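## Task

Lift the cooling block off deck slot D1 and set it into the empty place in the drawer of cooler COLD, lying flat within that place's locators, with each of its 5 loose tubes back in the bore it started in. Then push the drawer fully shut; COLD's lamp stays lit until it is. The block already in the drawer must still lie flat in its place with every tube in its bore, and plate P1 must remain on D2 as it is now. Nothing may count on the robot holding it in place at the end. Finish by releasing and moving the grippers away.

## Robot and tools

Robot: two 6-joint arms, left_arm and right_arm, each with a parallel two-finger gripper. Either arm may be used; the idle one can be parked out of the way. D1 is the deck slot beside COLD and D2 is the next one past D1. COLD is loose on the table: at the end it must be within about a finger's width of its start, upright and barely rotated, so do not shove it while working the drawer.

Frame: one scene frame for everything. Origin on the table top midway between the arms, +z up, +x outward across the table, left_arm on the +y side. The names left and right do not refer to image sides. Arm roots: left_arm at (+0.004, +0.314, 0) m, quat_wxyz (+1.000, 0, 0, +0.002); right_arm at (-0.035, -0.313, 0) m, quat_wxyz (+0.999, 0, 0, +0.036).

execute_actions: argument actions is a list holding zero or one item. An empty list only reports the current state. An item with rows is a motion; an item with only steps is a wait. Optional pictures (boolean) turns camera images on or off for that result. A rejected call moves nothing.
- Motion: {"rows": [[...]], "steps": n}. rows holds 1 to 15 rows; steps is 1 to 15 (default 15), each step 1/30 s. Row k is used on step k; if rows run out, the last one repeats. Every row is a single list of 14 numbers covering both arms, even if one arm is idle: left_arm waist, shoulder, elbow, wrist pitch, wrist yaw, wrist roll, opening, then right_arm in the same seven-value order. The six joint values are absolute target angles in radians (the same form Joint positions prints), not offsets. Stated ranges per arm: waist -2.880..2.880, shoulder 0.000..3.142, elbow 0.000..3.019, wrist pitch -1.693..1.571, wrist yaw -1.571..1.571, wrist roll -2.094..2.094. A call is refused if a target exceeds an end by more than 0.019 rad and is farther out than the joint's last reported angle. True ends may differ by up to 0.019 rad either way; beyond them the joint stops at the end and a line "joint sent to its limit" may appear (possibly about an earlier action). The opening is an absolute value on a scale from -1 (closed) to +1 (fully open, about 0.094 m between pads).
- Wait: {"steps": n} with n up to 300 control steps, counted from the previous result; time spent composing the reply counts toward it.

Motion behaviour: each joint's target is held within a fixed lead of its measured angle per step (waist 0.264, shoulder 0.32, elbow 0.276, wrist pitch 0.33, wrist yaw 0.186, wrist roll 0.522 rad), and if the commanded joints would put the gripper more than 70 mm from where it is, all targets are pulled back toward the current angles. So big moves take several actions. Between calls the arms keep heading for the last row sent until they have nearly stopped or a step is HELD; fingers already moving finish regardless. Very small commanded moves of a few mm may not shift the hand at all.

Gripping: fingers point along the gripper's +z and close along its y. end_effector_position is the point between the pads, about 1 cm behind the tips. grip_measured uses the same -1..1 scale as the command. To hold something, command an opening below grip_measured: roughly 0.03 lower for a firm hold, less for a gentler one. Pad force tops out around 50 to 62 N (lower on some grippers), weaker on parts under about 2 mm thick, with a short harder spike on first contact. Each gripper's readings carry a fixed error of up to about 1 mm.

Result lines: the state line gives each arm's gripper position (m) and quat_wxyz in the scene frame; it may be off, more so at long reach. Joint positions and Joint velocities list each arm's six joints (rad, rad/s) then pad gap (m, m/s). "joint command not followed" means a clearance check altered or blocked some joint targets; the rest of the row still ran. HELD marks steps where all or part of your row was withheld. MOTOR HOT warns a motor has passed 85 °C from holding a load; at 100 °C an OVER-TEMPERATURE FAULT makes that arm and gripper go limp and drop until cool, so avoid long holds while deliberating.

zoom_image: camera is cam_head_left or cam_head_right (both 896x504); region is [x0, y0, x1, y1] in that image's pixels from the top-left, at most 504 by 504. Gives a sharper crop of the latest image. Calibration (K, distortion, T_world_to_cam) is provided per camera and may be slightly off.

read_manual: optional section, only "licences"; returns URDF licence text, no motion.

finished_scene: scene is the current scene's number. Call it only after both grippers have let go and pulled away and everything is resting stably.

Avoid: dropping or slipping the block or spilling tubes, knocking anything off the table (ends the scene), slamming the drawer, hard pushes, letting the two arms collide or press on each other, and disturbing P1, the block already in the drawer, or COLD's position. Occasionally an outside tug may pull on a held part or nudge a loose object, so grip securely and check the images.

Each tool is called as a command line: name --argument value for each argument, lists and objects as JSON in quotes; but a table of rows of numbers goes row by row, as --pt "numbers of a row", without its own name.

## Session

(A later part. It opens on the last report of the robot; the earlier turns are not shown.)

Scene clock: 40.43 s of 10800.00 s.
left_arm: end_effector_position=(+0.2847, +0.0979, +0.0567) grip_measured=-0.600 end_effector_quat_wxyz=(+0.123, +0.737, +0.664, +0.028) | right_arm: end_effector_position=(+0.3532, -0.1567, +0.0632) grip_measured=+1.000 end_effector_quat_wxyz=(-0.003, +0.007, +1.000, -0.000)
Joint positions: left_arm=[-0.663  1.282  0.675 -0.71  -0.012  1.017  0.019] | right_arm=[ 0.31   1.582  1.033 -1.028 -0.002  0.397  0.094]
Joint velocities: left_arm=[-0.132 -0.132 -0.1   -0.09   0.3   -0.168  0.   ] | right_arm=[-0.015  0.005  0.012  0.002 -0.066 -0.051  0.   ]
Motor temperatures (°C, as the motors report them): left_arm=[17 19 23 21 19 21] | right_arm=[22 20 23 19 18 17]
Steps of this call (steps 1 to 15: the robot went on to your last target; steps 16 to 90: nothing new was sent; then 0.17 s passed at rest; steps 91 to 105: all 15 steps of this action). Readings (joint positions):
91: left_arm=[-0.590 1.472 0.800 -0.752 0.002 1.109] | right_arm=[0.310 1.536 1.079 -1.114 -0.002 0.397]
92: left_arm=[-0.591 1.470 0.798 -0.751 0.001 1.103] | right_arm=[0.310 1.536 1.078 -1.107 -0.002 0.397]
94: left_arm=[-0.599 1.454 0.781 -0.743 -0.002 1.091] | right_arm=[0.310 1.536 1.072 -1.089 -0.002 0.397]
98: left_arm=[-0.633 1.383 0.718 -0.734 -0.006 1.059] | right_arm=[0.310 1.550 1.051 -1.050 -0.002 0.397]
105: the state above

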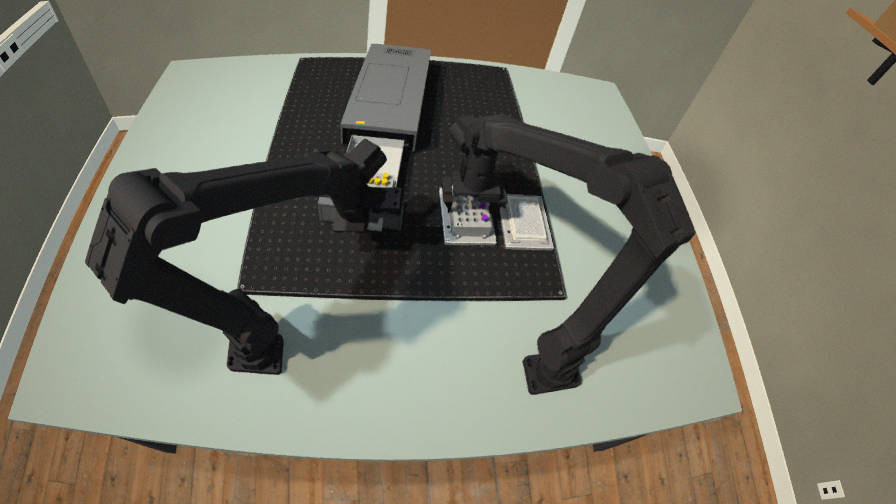

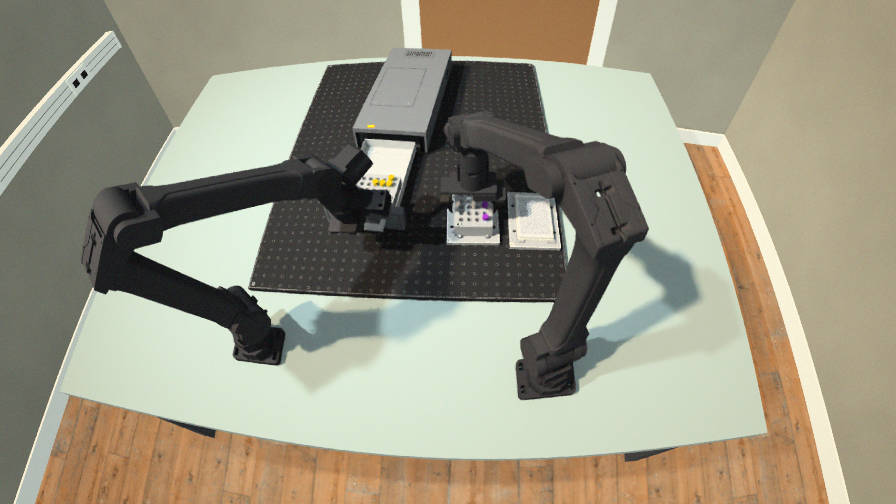

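The drawer is at its end stop. Lifting the left arm off the handle and gripping the block.

execute_actions --actions '[{"rows":[[-0.66,1.25,0.72,-0.75,0,1,-0.5,0.298,1.585,1.04,-1.014,0,0.39,0.9],[-0.66,1.22,0.74,-0.78,0,1,-0.5,0.298,1.585,1.04,-1.014,0,0.39,0.85],[-0.66,1.17,0.75,-0.82,0,1,-0.5,0.298,1.585,1.04,-1.014,0,0.39,0.77]],"steps":12}]' --pictures false

execute_actions --actions '[{"rows":[[-0.2,0.9,0.55,-0.95,0,1,-0.5,0.298,1.585,1.04,-1.014,0,0.39,0.77]]}]'

zoom_image --camera "cam_head_right" --region '[310, 120, 450, 240]'

zoom_image --camera "cam_head_left" --region '[310, 110, 520, 250]'

Scene clock: 43.80 s of 10800.00 s.
left_arm: end_effector_position=(+0.2789, +0.0984, +0.0987) grip_measured=-0.503 end_effector_quat_wxyz=(+0.147, +0.732, +0.665, +0.026) | right_arm: end_effector_position=(+0.3537, -0.1572, +0.0631) grip_measured=+0.811 end_effector_quat_wxyz=(-0.002, +0.007, +1.000, -0.001)
Joint positions: left_arm=[-0.667  1.168  0.701 -0.805 -0.002  1.003  0.023] | right_arm=[ 0.31   1.582  1.033 -1.026  0.001  0.397  0.085]
Joint velocities: left_arm=[-0.005 -0.005  0.022 -0.002 -0.007 -0.037  0.001] | right_arm=[ 0.015  0.005 -0.002  0.002 -0.051  0.022  0.   ]
Motor temperatures (°C, as the motors report them): left_arm=[17 18 23 21 19 21] | right_arm=[22 20 23 19 18 17]
Steps of this call (steps 1 to 30: the robot went on to your last target; steps 31 to 89: nothing new was sent; steps 90 to 101: all 12 steps of this action). Readings (joint positions):
90: left_arm=[-0.677 1.274 0.670 -0.719 -0.005 1.003] | right_arm=[0.310 1.582 1.033 -1.026 -0.002 0.397]
91: left_arm=[-0.675 1.271 0.671 -0.732 -0.003 1.003] | right_arm=[0.310 1.582 1.033 -1.026 -0.002 0.397]
93: left_arm=[-0.671 1.247 0.676 -0.777 -0.003 1.003] | right_arm=[0.310 1.582 1.033 -1.026 0.001 0.397]
97: left_arm=[-0.667 1.181 0.687 -0.805 -0.002 1.003] | right_arm=[0.310 1.582 1.033 -1.026 0.001 0.397]
101: the state above

Scene clock: 44.30 s of 10800.00 s.
left_arm: end_effector_position=(+0.2708, +0.2624, +0.1114) grip_measured=-0.503 end_effector_quat_wxyz=(+0.142, +0.555, +0.817, +0.062) | right_arm: end_effector_position=(+0.3537, -0.1572, +0.0631) grip_measured=+0.811 end_effector_quat_wxyz=(-0.002, +0.007, +1.000, -0.001)
Joint positions: left_arm=[-0.193  0.884  0.562 -0.937 -0.002  1.003  0.023] | right_arm=[ 0.31   1.582  1.033 -1.026  0.001  0.397  0.085]
Joint velocities: left_arm=[-0.083 -0.005  0.007 -0.002  0.066 -0.007  0.001] | right_arm=[-0.005 -0.015  0.012 -0.007 -0.007  0.051 -0.   ]
Motor temperatures (°C, as the motors report them): left_arm=[17 18 23 21 19 21] | right_arm=[22 20 23 19 18 17]
Steps of this call (steps 1 to 15: all 15 steps of this action). Readings (joint positions):
1: left_arm=[-0.653 1.157 0.693 -0.815 0.005 1.003] | right_arm=[0.310 1.582 1.033 -1.026 0.001 0.397]
2: left_arm=[-0.619 1.130 0.673 -0.833 0.006 1.003] | right_arm=[0.310 1.582 1.033 -1.026 0.001 0.397]
4: left_arm=[-0.503 1.048 0.621 -0.876 0.005 1.003] | right_arm=[0.310 1.582 1.033 -1.026 0.001 0.397]
8: left_arm=[-0.210 0.901 0.564 -0.931 -0.005 1.003] | right_arm=[0.310 1.582 1.033 -1.026 0.001 0.397]
15: the state above

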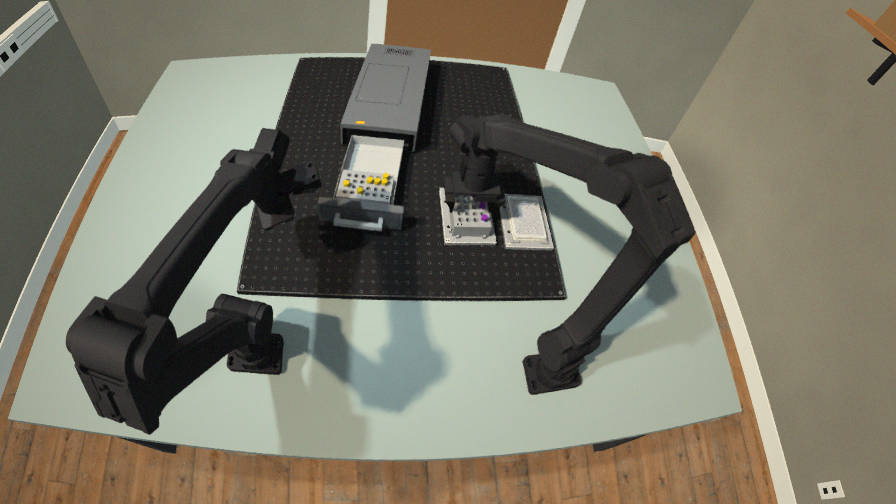

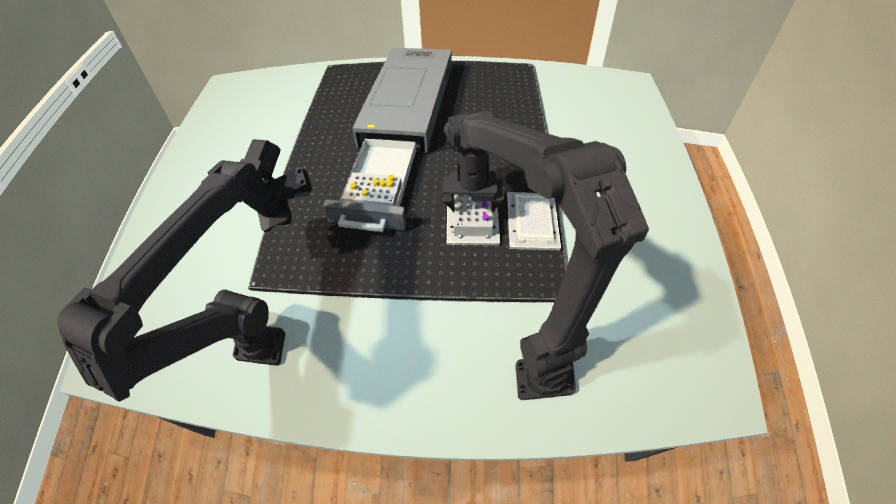

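Region (310, 120, 450, 240) of cam_head_right's 896x504 image, scaled by 3.600, with more detail than that image has; it fills the top 432 rows of this view, and the rest is white.

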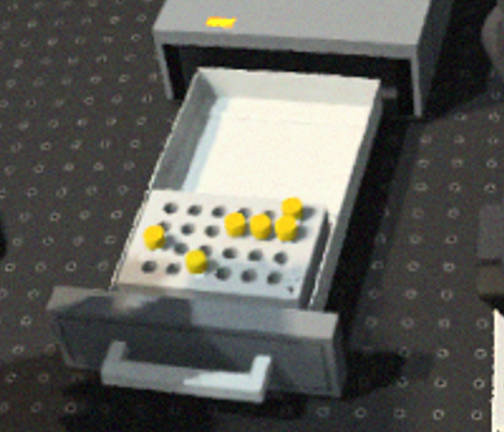

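Region (310, 110, 520, 250) of cam_head_left's 896x504 image, scaled by 2.400, with more detail than that image has.

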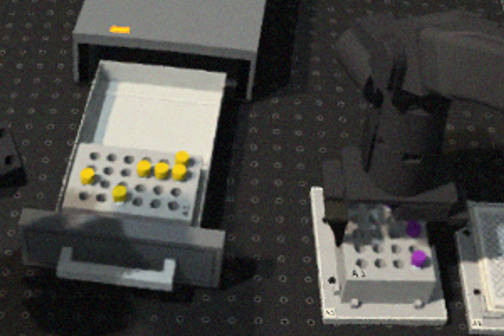

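execute_actions --actions '[{"rows":[[-0.2,0.9,0.55,-0.95,0,1,-1,0.305,1.565,1.08,-1.04,0,0.39,0.77],[-0.2,0.9,0.55,-0.95,0,1,-1,0.305,1.555,1.094,-1.062,0,0.39,0.77],[-0.2,0.9,0.55,-0.95,0,1,-1,0.305,1.545,1.108,-1.084,0,0.39,0.77],[-0.2,0.9,0.55,-0.95,0,1,-1,0.305,1.535,1.122,-1.106,0,0.39,0.77],[-0.2,0.9,0.55,-0.95,0,1,-1,0.305,1.525,1.136,-1.13,0,0.39,0.77],[-0.2,0.9,0.55,-0.95,0,1,-1,0.305,1.515,1.15,-1.153,0,0.39,0.77],[-0.2,0.9,0.55,-0.95,0,1,-1,0.305,1.505,1.164,-1.176,0,0.39,0.77],[-0.2,0.9,0.55,-0.95,0,1,-1,0.305,1.495,1.178,-1.2,0,0.39,0.77],[-0.2,0.9,0.55,-0.95,0,1,-1,0.305,1.485,1.192,-1.223,0,0.39,0.77],[-0.2,0.9,0.55,-0.95,0,1,-1,0.305,1.475,1.206,-1.246,0,0.39,0.77],[-0.2,0.9,0.55,-0.95,0,1,-1,0.305,1.465,1.22,-1.27,0,0.39,0.77]]}]'

Scene clock: 50.27 s of 10800.00 s.
left_arm: end_effector_position=(+0.2707, +0.2617, +0.1113) grip_measured=-0.987 end_effector_quat_wxyz=(+0.142, +0.556, +0.817, +0.062) | right_arm: end_effector_position=(+0.3353, -0.1644, +0.1085) grip_measured=+0.811 end_effector_quat_wxyz=(-0.048, +0.006, +0.999, -0.019)
Joint positions: left_arm=[-0.195  0.884  0.562 -0.937 -0.001  1.003  0.001] | right_arm=[ 0.31   1.536  1.109 -1.247 -0.     0.395  0.085]
Joint velocities: left_arm=[-0.005 -0.015  0.007  0.002  0.037 -0.022  0.   ] | right_arm=[-0.015 -0.181  0.085 -0.208 -0.051 -0.11   0.   ]
Motor temperatures (°C, as the motors report them): left_arm=[17 18 23 21 19 21] | right_arm=[22 20 23 19 18 17]
Steps of this call (steps 1 to 15: the robot went on to your last target; steps 16 to 90: nothing new was sent; then 2.47 s passed at rest; steps 91 to 105: all 15 steps of this action). Readings (joint positions):
91: left_arm=[-0.195 0.884 0.562 -0.937 -0.001 1.003] | right_arm=[0.310 1.582 1.033 -1.027 0.001 0.397]
92: left_arm=[-0.195 0.884 0.562 -0.937 -0.001 1.003] | right_arm=[0.310 1.582 1.034 -1.030 0.000 0.397]
94: left_arm=[-0.195 0.884 0.562 -0.937 -0.001 1.003] | right_arm=[0.310 1.582 1.040 -1.040 0.001 0.396]
98: left_arm=[-0.195 0.884 0.562 -0.937 -0.001 1.003] | right_arm=[0.310 1.580 1.078 -1.118 -0.000 0.395]
105: the state above

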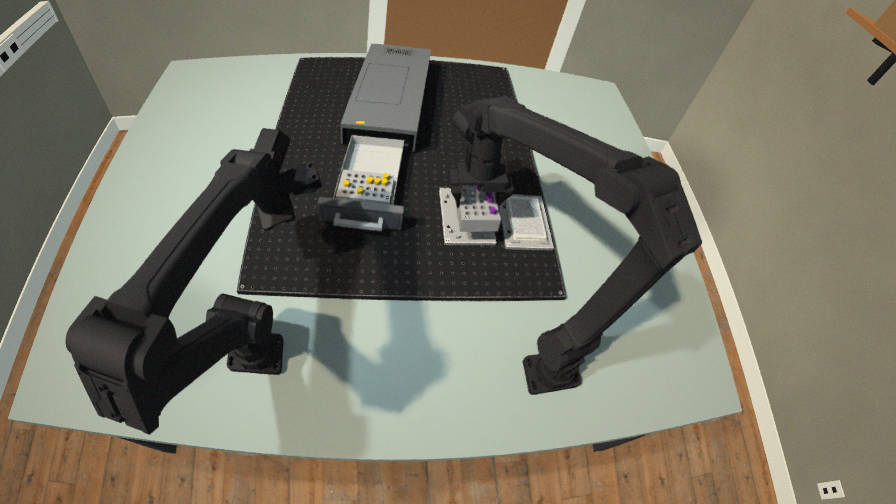

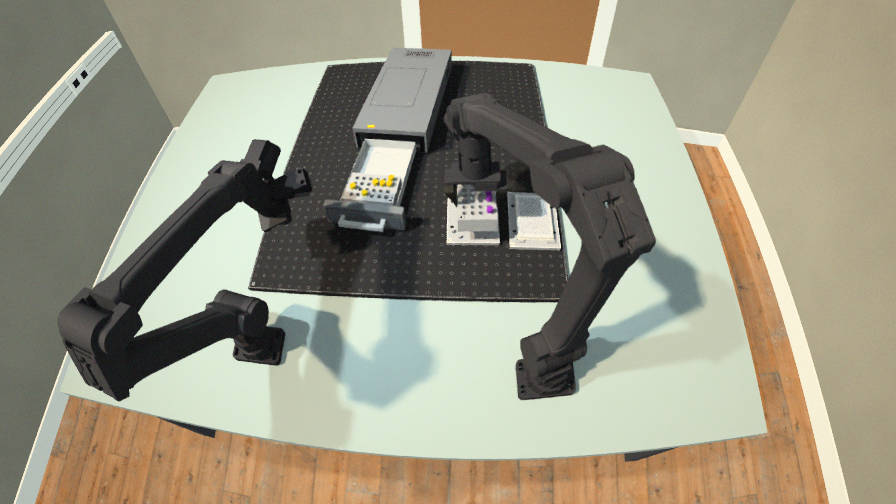

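execute_actions --actions '[{"rows":[[0,0.9,0.55,-0.95,0,1,-1,0.31,1.465,1.25,-1.27,0,0.35,0.77],[0,0.9,0.55,-0.95,0,1,-1,0.31,1.465,1.28,-1.27,0,0.3,0.77],[0,0.9,0.55,-0.95,0,1,-1,0.32,1.465,1.31,-1.27,0,0.25,0.77],[0,0.9,0.55,-0.95,0,1,-1,0.33,1.48,1.345,-1.27,0,0.2,0.77],[0,0.9,0.55,-0.95,0,1,-1,0.34,1.505,1.38,-1.28,0,0.15,0.77],[0,0.9,0.55,-0.95,0,1,-1,0.35,1.53,1.415,-1.29,0,0.1,0.77],[0,0.9,0.55,-0.95,0,1,-1,0.36,1.555,1.45,-1.3,0,0.05,0.77],[0,0.9,0.55,-0.95,0,1,-1,0.37,1.58,1.49,-1.31,0,0,0.77],[0,0.9,0.55,-0.95,0,1,-1,0.38,1.605,1.53,-1.32,0,-0.05,0.77],[0,0.9,0.55,-0.95,0,1,-1,0.39,1.63,1.57,-1.33,0,-0.1,0.77],[0,0.9,0.55,-0.95,0,1,-1,0.4,1.655,1.605,-1.34,0,-0.15,0.77],[0,0.9,0.55,-0.95,0,1,-1,0.41,1.68,1.64,-1.35,0,-0.2,0.77],[0,0.9,0.55,-0.95,0,1,-1,0.42,1.705,1.68,-1.36,0,-0.25,0.77],[0,0.9,0.55,-0.95,0,1,-1,0.43,1.73,1.715,-1.375,0,-0.3,0.77],[0,0.9,0.55,-0.95,0,1,-1,0.44,1.755,1.75,-1.39,0,-0.35,0.77]]}]' --pictures false

execute_actions --actions '[{"rows":[[0,0.9,0.55,-0.95,0,1,-1,0.45,1.78,1.79,-1.4,0,-0.4,0.77],[0,0.9,0.55,-0.95,0,1,-1,0.46,1.805,1.83,-1.41,0,-0.45,0.77],[0,0.9,0.55,-0.95,0,1,-1,0.47,1.83,1.87,-1.42,0,-0.5,0.77],[0,0.9,0.55,-0.95,0,1,-1,0.48,1.855,1.91,-1.43,0,-0.55,0.77],[0,0.9,0.55,-0.95,0,1,-1,0.49,1.88,1.95,-1.44,0,-0.6,0.77],[0,0.9,0.55,-0.95,0,1,-1,0.5,1.905,1.99,-1.45,0,-0.65,0.77],[0,0.9,0.55,-0.95,0,1,-1,0.51,1.93,2.03,-1.46,0,-0.7,0.77],[0,0.9,0.55,-0.95,0,1,-1,0.515,1.955,2.07,-1.47,0,-0.75,0.77],[0,0.9,0.55,-0.95,0,1,-1,0.52,1.975,2.1,-1.48,0,-0.8,0.77],[0,0.9,0.55,-0.95,0,1,-1,0.525,1.995,2.13,-1.49,0,-0.85,0.77],[0,0.9,0.55,-0.95,0,1,-1,0.53,2.015,2.16,-1.5,0,-0.85,0.77],[0,0.9,0.55,-0.95,0,1,-1,0.535,2.03,2.18,-1.51,0,-0.85,0.77],[0,0.9,0.55,-0.95,0,1,-1,0.54,2.045,2.2,-1.52,0,-0.85,0.77],[0,0.9,0.55,-0.95,0,1,-1,0.54,2.06,2.21,-1.53,0,-0.85,0.77],[0,0.9,0.55,-0.95,0,1,-1,0.54,2.07,2.22,-1.54,0,-0.85,0.77]]}]' --pictures false

execute_actions --actions '[{"steps":20}]'

Scene clock: 57.30 s of 10800.00 s.
left_arm: end_effector_position=(+0.2757, +0.3167, +0.1113) grip_measured=-0.987 end_effector_quat_wxyz=(+0.135, +0.470, +0.869, +0.076) | right_arm: end_effector_position=(+0.4257, -0.1008, +0.1534) grip_measured=+0.811 end_effector_quat_wxyz=(-0.010, -0.234, +0.972, -0.003)
Joint positions: left_arm=[ 0.008  0.884  0.562 -0.937 -0.002  1.003  0.001] | right_arm=[ 0.36   1.713  1.457 -1.336  0.001 -0.039  0.085]
Joint velocities: left_arm=[-0.005  0.005 -0.017 -0.017 -0.081 -0.066  0.   ] | right_arm=[ 0.298  0.816  1.062 -0.305 -0.037 -1.223 -0.   ]
Motor temperatures (°C, as the motors report them): left_arm=[17 18 23 21 19 21] | right_arm=[22 20 25 19 18 17]
Steps of this call (steps 1 to 30: the robot went on to your last target; steps 31 to 90: nothing new was sent; then 3.53 s passed at rest; steps 91 to 105: all 15 steps of this action). Readings (joint positions):
91: left_arm=[-0.176 0.884 0.562 -0.937 0.007 1.003] | right_arm=[0.310 1.519 1.138 -1.258 -0.000 0.389]
92: left_arm=[-0.129 0.884 0.562 -0.937 0.007 1.003] | right_arm=[0.310 1.519 1.141 -1.259 -0.000 0.376]
94: left_arm=[-0.030 0.884 0.562 -0.937 -0.000 1.003] | right_arm=[0.310 1.519 1.153 -1.260 -0.000 0.340]
98: left_arm=[0.016 0.884 0.562 -0.937 -0.003 1.003] | right_arm=[0.313 1.550 1.225 -1.281 -0.000 0.236]
105: the state above

Scene clock: 57.80 s of 10800.00 s.
left_arm: end_effector_position=(+0.2757, +0.3166, +0.1113) grip_measured=-0.987 end_effector_quat_wxyz=(+0.135, +0.470, +0.869, +0.076) | right_arm: end_effector_position=(+0.4954, +0.0415, +0.1223) grip_measured=+0.811 end_effector_quat_wxyz=(-0.024, -0.588, +0.808, +0.001)
Joint positions: left_arm=[ 0.008  0.884  0.562 -0.937 -0.002  1.003  0.001] | right_arm=[ 0.518  2.1    1.955 -1.474  0.    -0.669  0.085]
Joint velocities: left_arm=[ 0.005 -0.005 -0.007 -0.002  0.007  0.007  0.   ] | right_arm=[ 0.19   0.513  0.691 -0.212  0.095 -0.549  0.   ]
Motor temperatures (°C, as the motors report them): left_arm=[17 18 23 21 19 21] | right_arm=[22 21 26 19 18 17]
Steps of this call (steps 1 to 15: all 15 steps of this action). Readings (joint positions):
1: left_arm=[0.008 0.884 0.562 -0.937 -0.002 1.003] | right_arm=[0.371 1.741 1.494 -1.346 0.001 -0.084]
2: left_arm=[0.008 0.884 0.562 -0.937 -0.002 1.003] | right_arm=[0.382 1.770 1.530 -1.356 0.001 -0.130]
4: left_arm=[0.008 0.884 0.562 -0.937 -0.002 1.003] | right_arm=[0.405 1.826 1.602 -1.375 0.001 -0.222]
8: left_arm=[0.008 0.884 0.562 -0.937 -0.002 1.003] | right_arm=[0.452 1.936 1.741 -1.414 0.001 -0.413]
15: the state above

Scene clock: 58.47 s of 10800.00 s.
left_arm: end_effector_position=(+0.2757, +0.3166, +0.1113) grip_measured=-0.987 end_effector_quat_wxyz=(+0.135, +0.470, +0.869, +0.076) | right_arm: end_effector_position=(+0.4977, +0.0568, +0.1067) grip_measured=+0.810 end_effector_quat_wxyz=(-0.040, -0.652, +0.757, +0.004)
Joint positions: left_arm=[ 0.008  0.884  0.562 -0.937 -0.002  1.003  0.001] | right_arm=[ 0.535  2.165  2.021 -1.508 -0.    -0.815  0.085]
Joint velocities: left_arm=[-0.015 -0.005  0.017 -0.002 -0.051 -0.022  0.002] | right_arm=[-0.015  0.005 -0.002 -0.002 -0.022 -0.022  0.   ]
Motor temperatures (°C, as the motors report them): left_arm=[17 18 23 21 19 21] | right_arm=[22 21 26 19 18 17]
Steps of this call (steps 1 to 20: the robot went on to your last target). Readings (joint positions):
1: left_arm=[0.008 0.884 0.562 -0.937 -0.002 1.003] | right_arm=[0.523 2.117 1.976 -1.479 -0.000 -0.687]
2: left_arm=[0.008 0.884 0.562 -0.937 -0.002 1.003] | right_arm=[0.528 2.130 1.993 -1.483 -0.001 -0.704]
4: left_arm=[0.008 0.884 0.562 -0.937 -0.002 1.003] | right_arm=[0.534 2.148 2.013 -1.487 -0.001 -0.731]
8: left_arm=[0.008 0.884 0.562 -0.937 -0.002 1.003] | right_arm=[0.535 2.162 2.021 -1.497 -0.001 -0.768]
20: the state above

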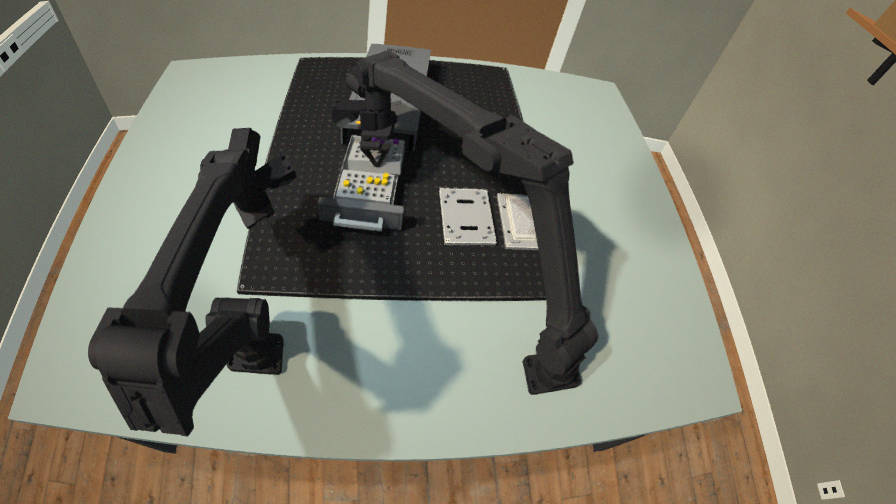

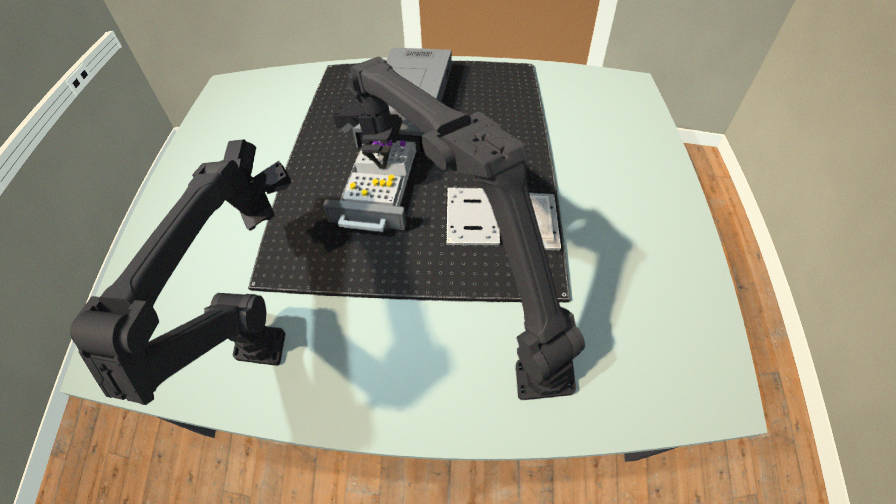

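execute_actions --actions '[{"rows":[[0,0.9,0.55,-0.95,0,1,-1,0.548,2.09,2.09,-1.49,0,-0.85,0.77],[0,0.9,0.55,-0.95,0,1,-1,0.548,2.09,2.09,-1.47,0,-0.85,0.77],[0,0.9,0.55,-0.95,0,1,-1,0.548,2.09,2.09,-1.45,0,-0.85,0.77],[0,0.9,0.55,-0.95,0,1,-1,0.548,2.09,2.09,-1.42,0,-0.85,0.77]]}]'

zoom_image --camera "cam_head_right" --region '[310, 120, 450, 240]'

zoom_image --camera "cam_head_left" --region '[310, 120, 450, 240]'

Scene clock: 61.87 s of 10800.00 s.
left_arm: end_effector_position=(+0.2757, +0.3166, +0.1113) grip_measured=-0.987 end_effector_quat_wxyz=(+0.135, +0.470, +0.869, +0.076) | right_arm: end_effector_position=(+0.5145, +0.0684, +0.1069) grip_measured=+0.810 end_effector_quat_wxyz=(+0.001, -0.663, +0.749, -0.000)
Joint positions: left_arm=[ 0.008  0.884  0.562 -0.937 -0.002  1.003  0.001] | right_arm=[ 0.535  2.165  2.024 -1.428  0.    -0.841  0.085]
Joint velocities: left_arm=[-0.015 -0.015 -0.007 -0.012  0.066  0.022  0.001] | right_arm=[-0.015 -0.005 -0.007 -0.012 -0.022 -0.037  0.   ]
Motor temperatures (°C, as the motors report them): left_arm=[17 18 23 21 19 21] | right_arm=[22 21 27 19 18 17]
Steps of this call (steps 1 to 30: the robot went on to your last target; steps 31 to 87: nothing new was sent; steps 88 to 102: all 15 steps of this action). Readings (joint positions):
88: left_arm=[0.008 0.884 0.562 -0.937 -0.002 1.003] | right_arm=[0.535 2.165 2.024 -1.506 0.000 -0.833]
89: left_arm=[0.008 0.884 0.562 -0.937 -0.002 1.003] | right_arm=[0.535 2.165 2.024 -1.501 0.000 -0.834]
91: left_arm=[0.008 0.884 0.562 -0.937 -0.002 1.003] | right_arm=[0.535 2.165 2.024 -1.477 0.000 -0.837]
95: left_arm=[0.008 0.884 0.562 -0.937 -0.002 1.003] | right_arm=[0.535 2.165 2.024 -1.431 0.000 -0.839]
102: the state above

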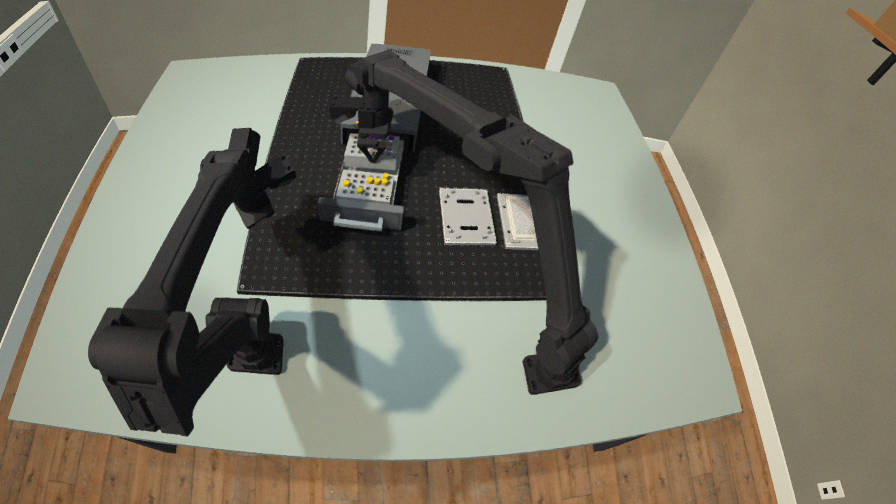

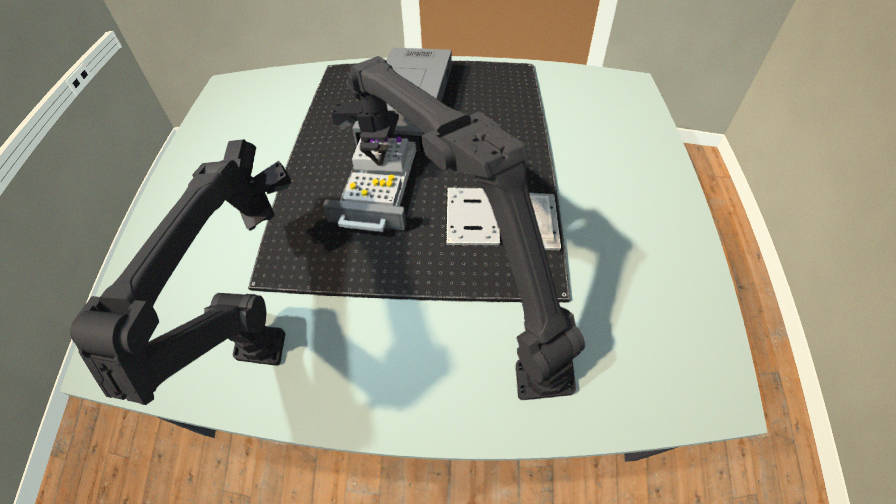

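Region (310, 120, 450, 240) of cam_head_right's 896x504 image, scaled by 3.600, with more detail than that image has; it fills the top 432 rows of this view, and the rest is white.

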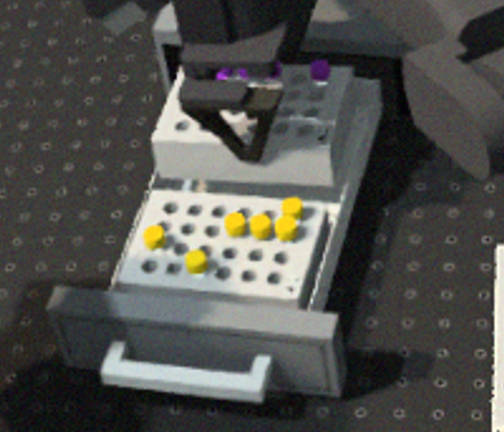

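Region (310, 120, 450, 240) of cam_head_left's 896x504 image, scaled by 3.600, with more detail than that image has; it fills the top 432 rows of this view, and the rest is white.

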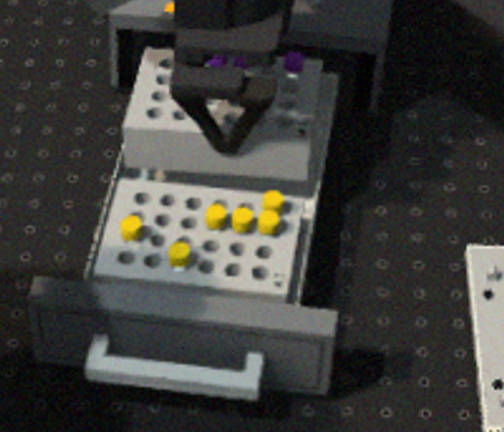

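execute_actions --actions '[{"rows":[[0,0.9,0.55,-0.95,0,1,-1,0.548,2.1,2.075,-1.41,0,-0.85,0.77],[0,0.9,0.55,-0.95,0,1,-1,0.548,2.11,2.065,-1.4,0,-0.85,0.77],[0,0.9,0.55,-0.95,0,1,-1,0.548,2.12,2.055,-1.39,0,-0.85,0.77],[0,0.9,0.55,-0.95,0,1,-1,0.548,2.125,2.045,-1.375,0,-0.85,0.77]]}]'

zoom_image --camera "cam_head_left" --region '[310, 120, 450, 240]'

Scene clock: 64.73 s of 10800.00 s.
left_arm: end_effector_position=(+0.2757, +0.3166, +0.1113) grip_measured=-0.987 end_effector_quat_wxyz=(+0.135, +0.470, +0.869, +0.076) | right_arm: end_effector_position=(+0.5175, +0.0704, +0.0923) grip_measured=+0.810 end_effector_quat_wxyz=(+0.006, -0.663, +0.748, -0.002)
Joint positions: left_arm=[ 0.008  0.884  0.562 -0.937 -0.002  1.003  0.001] | right_arm=[ 0.536  2.176  2.005 -1.388  0.002 -0.842  0.085]
Joint velocities: left_arm=[ 0.005 -0.024  0.027  0.012  0.007 -0.007 -0.001] | right_arm=[-0.005 -0.005 -0.017 -0.017  0.051  0.051 -0.001]
Motor temperatures (°C, as the motors report them): left_arm=[17 18 23 21 19 21] | right_arm=[22 22 27 19 18 17]
Steps of this call (steps 1 to 15: the robot went on to your last target; steps 16 to 71: nothing new was sent; steps 72 to 86: all 15 steps of this action). Readings (joint positions):
72: left_arm=[0.008 0.884 0.562 -0.937 -0.002 1.003] | right_arm=[0.535 2.165 2.024 -1.427 0.000 -0.842]
73: left_arm=[0.008 0.884 0.562 -0.937 -0.002 1.003] | right_arm=[0.535 2.165 2.024 -1.424 0.000 -0.842]
75: left_arm=[0.008 0.884 0.562 -0.937 -0.002 1.003] | right_arm=[0.535 2.165 2.020 -1.410 0.000 -0.842]
79: left_arm=[0.008 0.884 0.562 -0.937 -0.002 1.003] | right_arm=[0.535 2.167 2.009 -1.391 0.003 -0.842]
86: the state above

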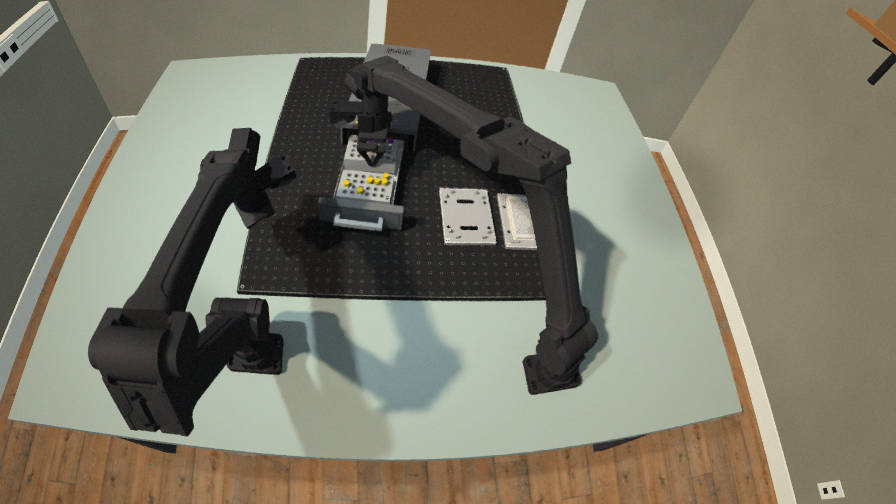

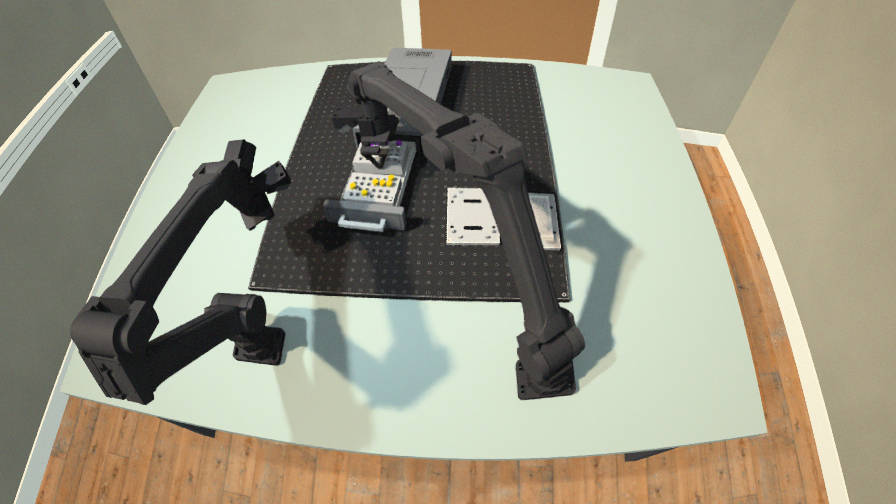

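Region (310, 120, 450, 240) of cam_head_left's 896x504 image, scaled by 3.600, with more detail than that image has; it fills the top 432 rows of this view, and the rest is white.

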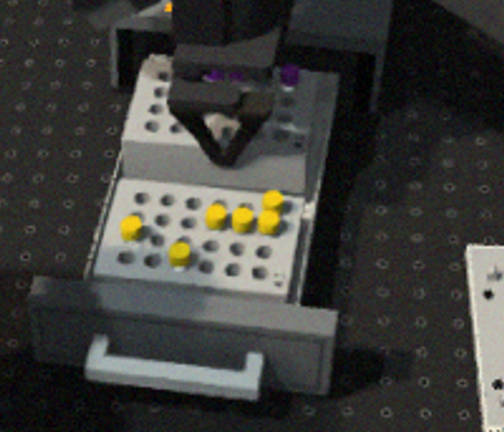

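execute_actions --actions '[{"rows":[[0,0.9,0.55,-0.95,0,1,-1,0.54,2.125,2.03,-1.375,0,-0.85,0.77],[0,0.9,0.55,-0.95,0,1,-1,0.54,2.125,2.015,-1.375,0,-0.85,0.77],[0,0.9,0.55,-0.95,0,1,-1,0.54,2.125,2.015,-1.362,0,-0.85,0.77]]}]'

zoom_image --camera "cam_head_left" --region '[310, 120, 450, 240]'

zoom_image --camera "cam_head_right" --region '[310, 120, 450, 240]'

Scene clock: 69.27 s of 10800.00 s.
left_arm: end_effector_position=(+0.2757, +0.3166, +0.1113) grip_measured=-0.987 end_effector_quat_wxyz=(+0.135, +0.470, +0.869, +0.076) | right_arm: end_effector_position=(+0.5123, +0.0669, +0.0785) grip_measured=+0.810 end_effector_quat_wxyz=(-0.003, -0.663, +0.748, -0.001)
Joint positions: left_arm=[ 0.008  0.884  0.562 -0.937 -0.002  1.003  0.001] | right_arm=[ 0.536  2.179  1.973 -1.371  0.002 -0.843  0.085]
Joint velocities: left_arm=[-0.005 -0.005 -0.002 -0.007 -0.007 -0.007 -0.   ] | right_arm=[-0.005 -0.034  0.002  0.012 -0.066 -0.095  0.001]
Motor temperatures (°C, as the motors report them): left_arm=[17 18 23 21 19 21] | right_arm=[22 22 27 19 18 17]
Steps of this call (steps 1 to 15: the robot went on to your last target; steps 16 to 90: nothing new was sent; then 1.03 s passed at rest; steps 91 to 105: all 15 steps of this action). Readings (joint positions):
91: left_arm=[0.008 0.884 0.562 -0.937 -0.002 1.003] | right_arm=[0.536 2.177 2.003 -1.386 0.002 -0.842]
92: left_arm=[0.008 0.884 0.562 -0.937 -0.002 1.003] | right_arm=[0.536 2.177 1.999 -1.384 0.002 -0.842]
94: left_arm=[0.008 0.884 0.562 -0.937 -0.002 1.003] | right_arm=[0.536 2.177 1.990 -1.378 0.002 -0.842]
98: left_arm=[0.008 0.884 0.562 -0.937 -0.002 1.003] | right_arm=[0.536 2.178 1.974 -1.373 0.002 -0.842]
105: the state above

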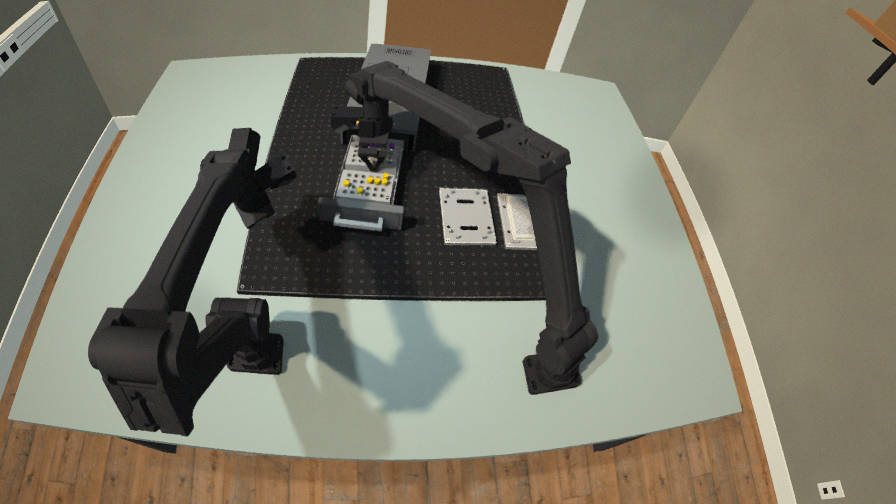

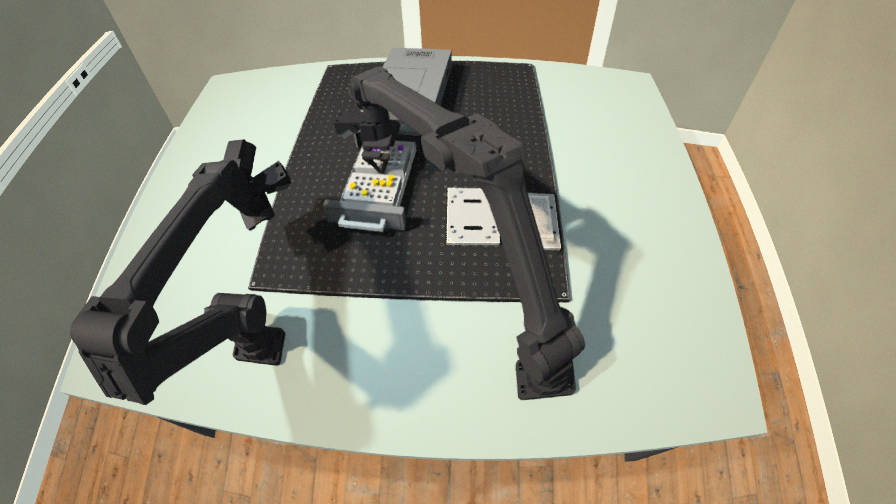

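Region (310, 120, 450, 240) of cam_head_left's 896x504 image, scaled by 3.600, with more detail than that image has; it fills the top 432 rows of this view, and the rest is white.

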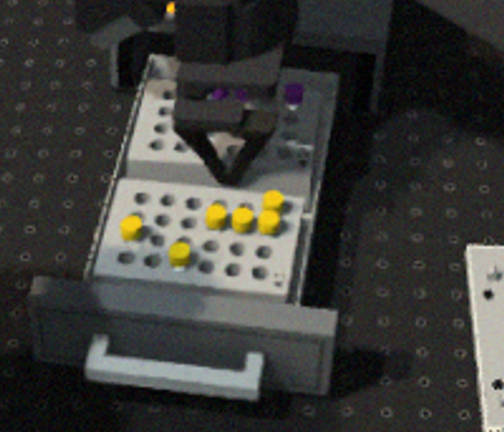

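Region (310, 120, 450, 240) of cam_head_right's 896x504 image, scaled by 3.600, with more detail than that image has; it fills the top 432 rows of this view, and the rest is white.

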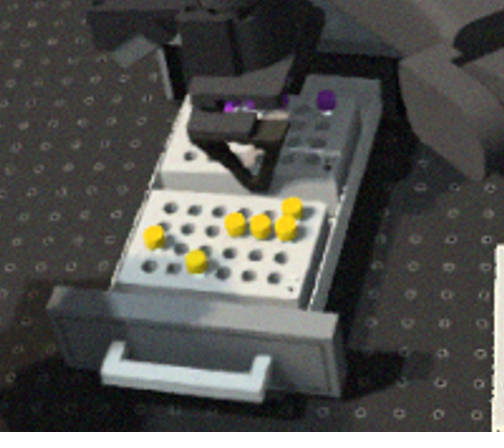

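execute_actions --actions '[{"rows":[[0,0.9,0.55,-0.95,0,1,-1,0.54,2.135,2.015,-1.358,0,-0.85,0.77],[0,0.9,0.55,-0.95,0,1,-1,0.54,2.135,2.015,-1.355,0,-0.85,0.77],[0,0.9,0.55,-0.95,0,1,-1,0.54,2.15,2.015,-1.35,0,-0.85,0.77]]}]'

zoom_image --camera "cam_head_left" --region '[325, 120, 425, 210]'

zoom_image --camera "cam_head_right" --region '[335, 120, 435, 210]'

Scene clock: 71.37 s of 10800.00 s.
left_arm: end_effector_position=(+0.2757, +0.3166, +0.1113) grip_measured=-0.987 end_effector_quat_wxyz=(+0.135, +0.470, +0.869, +0.076) | right_arm: end_effector_position=(+0.5131, +0.0673, +0.0770) grip_measured=+0.810 end_effector_quat_wxyz=(-0.003, -0.664, +0.748, -0.001)
Joint positions: left_arm=[ 0.008  0.884  0.562 -0.937 -0.002  1.003  0.001] | right_arm=[ 0.536  2.181  1.973 -1.368  0.003 -0.843  0.085]
Joint velocities: left_arm=[-0.005 -0.005  0.002  0.002 -0.066  0.051 -0.   ] | right_arm=[-0.015 -0.005  0.012 -0.017  0.037  0.051  0.001]
Motor temperatures (°C, as the motors report them): left_arm=[17 18 23 21 19 21] | right_arm=[22 22 27 19 18 17]
Steps of this call (steps 1 to 15: the robot went on to your last target; steps 16 to 48: nothing new was sent; steps 49 to 63: all 15 steps of this action). Readings (joint positions):
49: left_arm=[0.008 0.884 0.562 -0.937 -0.002 1.003] | right_arm=[0.536 2.179 1.973 -1.371 0.002 -0.843]
50: left_arm=[0.008 0.884 0.562 -0.937 -0.002 1.003] | right_arm=[0.536 2.179 1.973 -1.370 0.002 -0.843]
52: left_arm=[0.008 0.884 0.562 -0.937 -0.002 1.003] | right_arm=[0.536 2.180 1.973 -1.368 0.002 -0.843]
56: left_arm=[0.008 0.884 0.562 -0.937 -0.002 1.003] | right_arm=[0.536 2.181 1.973 -1.368 0.003 -0.843]
63: the state above

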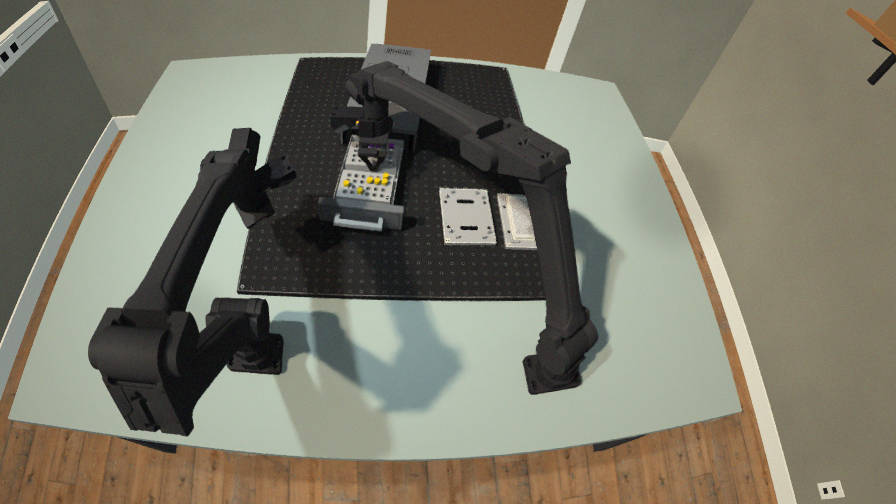

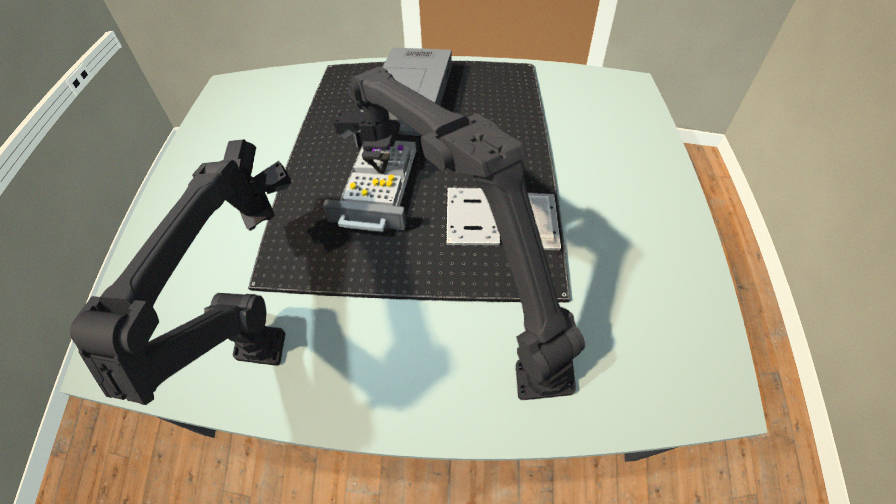

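Region (325, 120, 425, 210) of cam_head_left's 896x504 image, scaled by 5.040, with more detail than that image has; it fills the top 454 rows of this view, and the rest is white.

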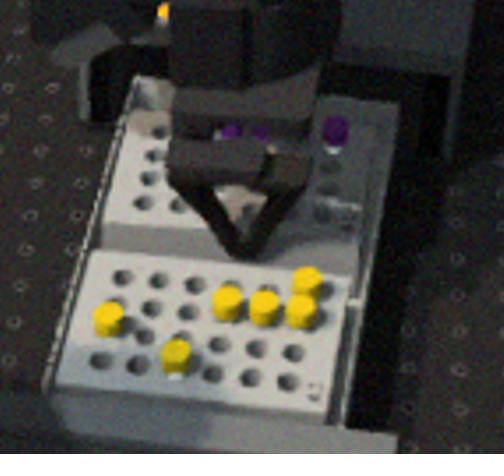

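Region (335, 120, 435, 210) of cam_head_right's 896x504 image, scaled by 5.040, with more detail than that image has; it fills the top 454 rows of this view, and the rest is white.

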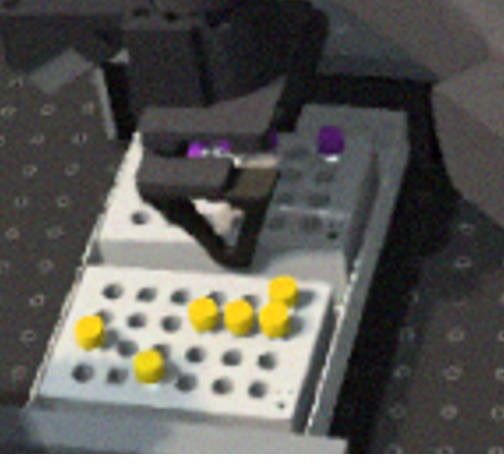

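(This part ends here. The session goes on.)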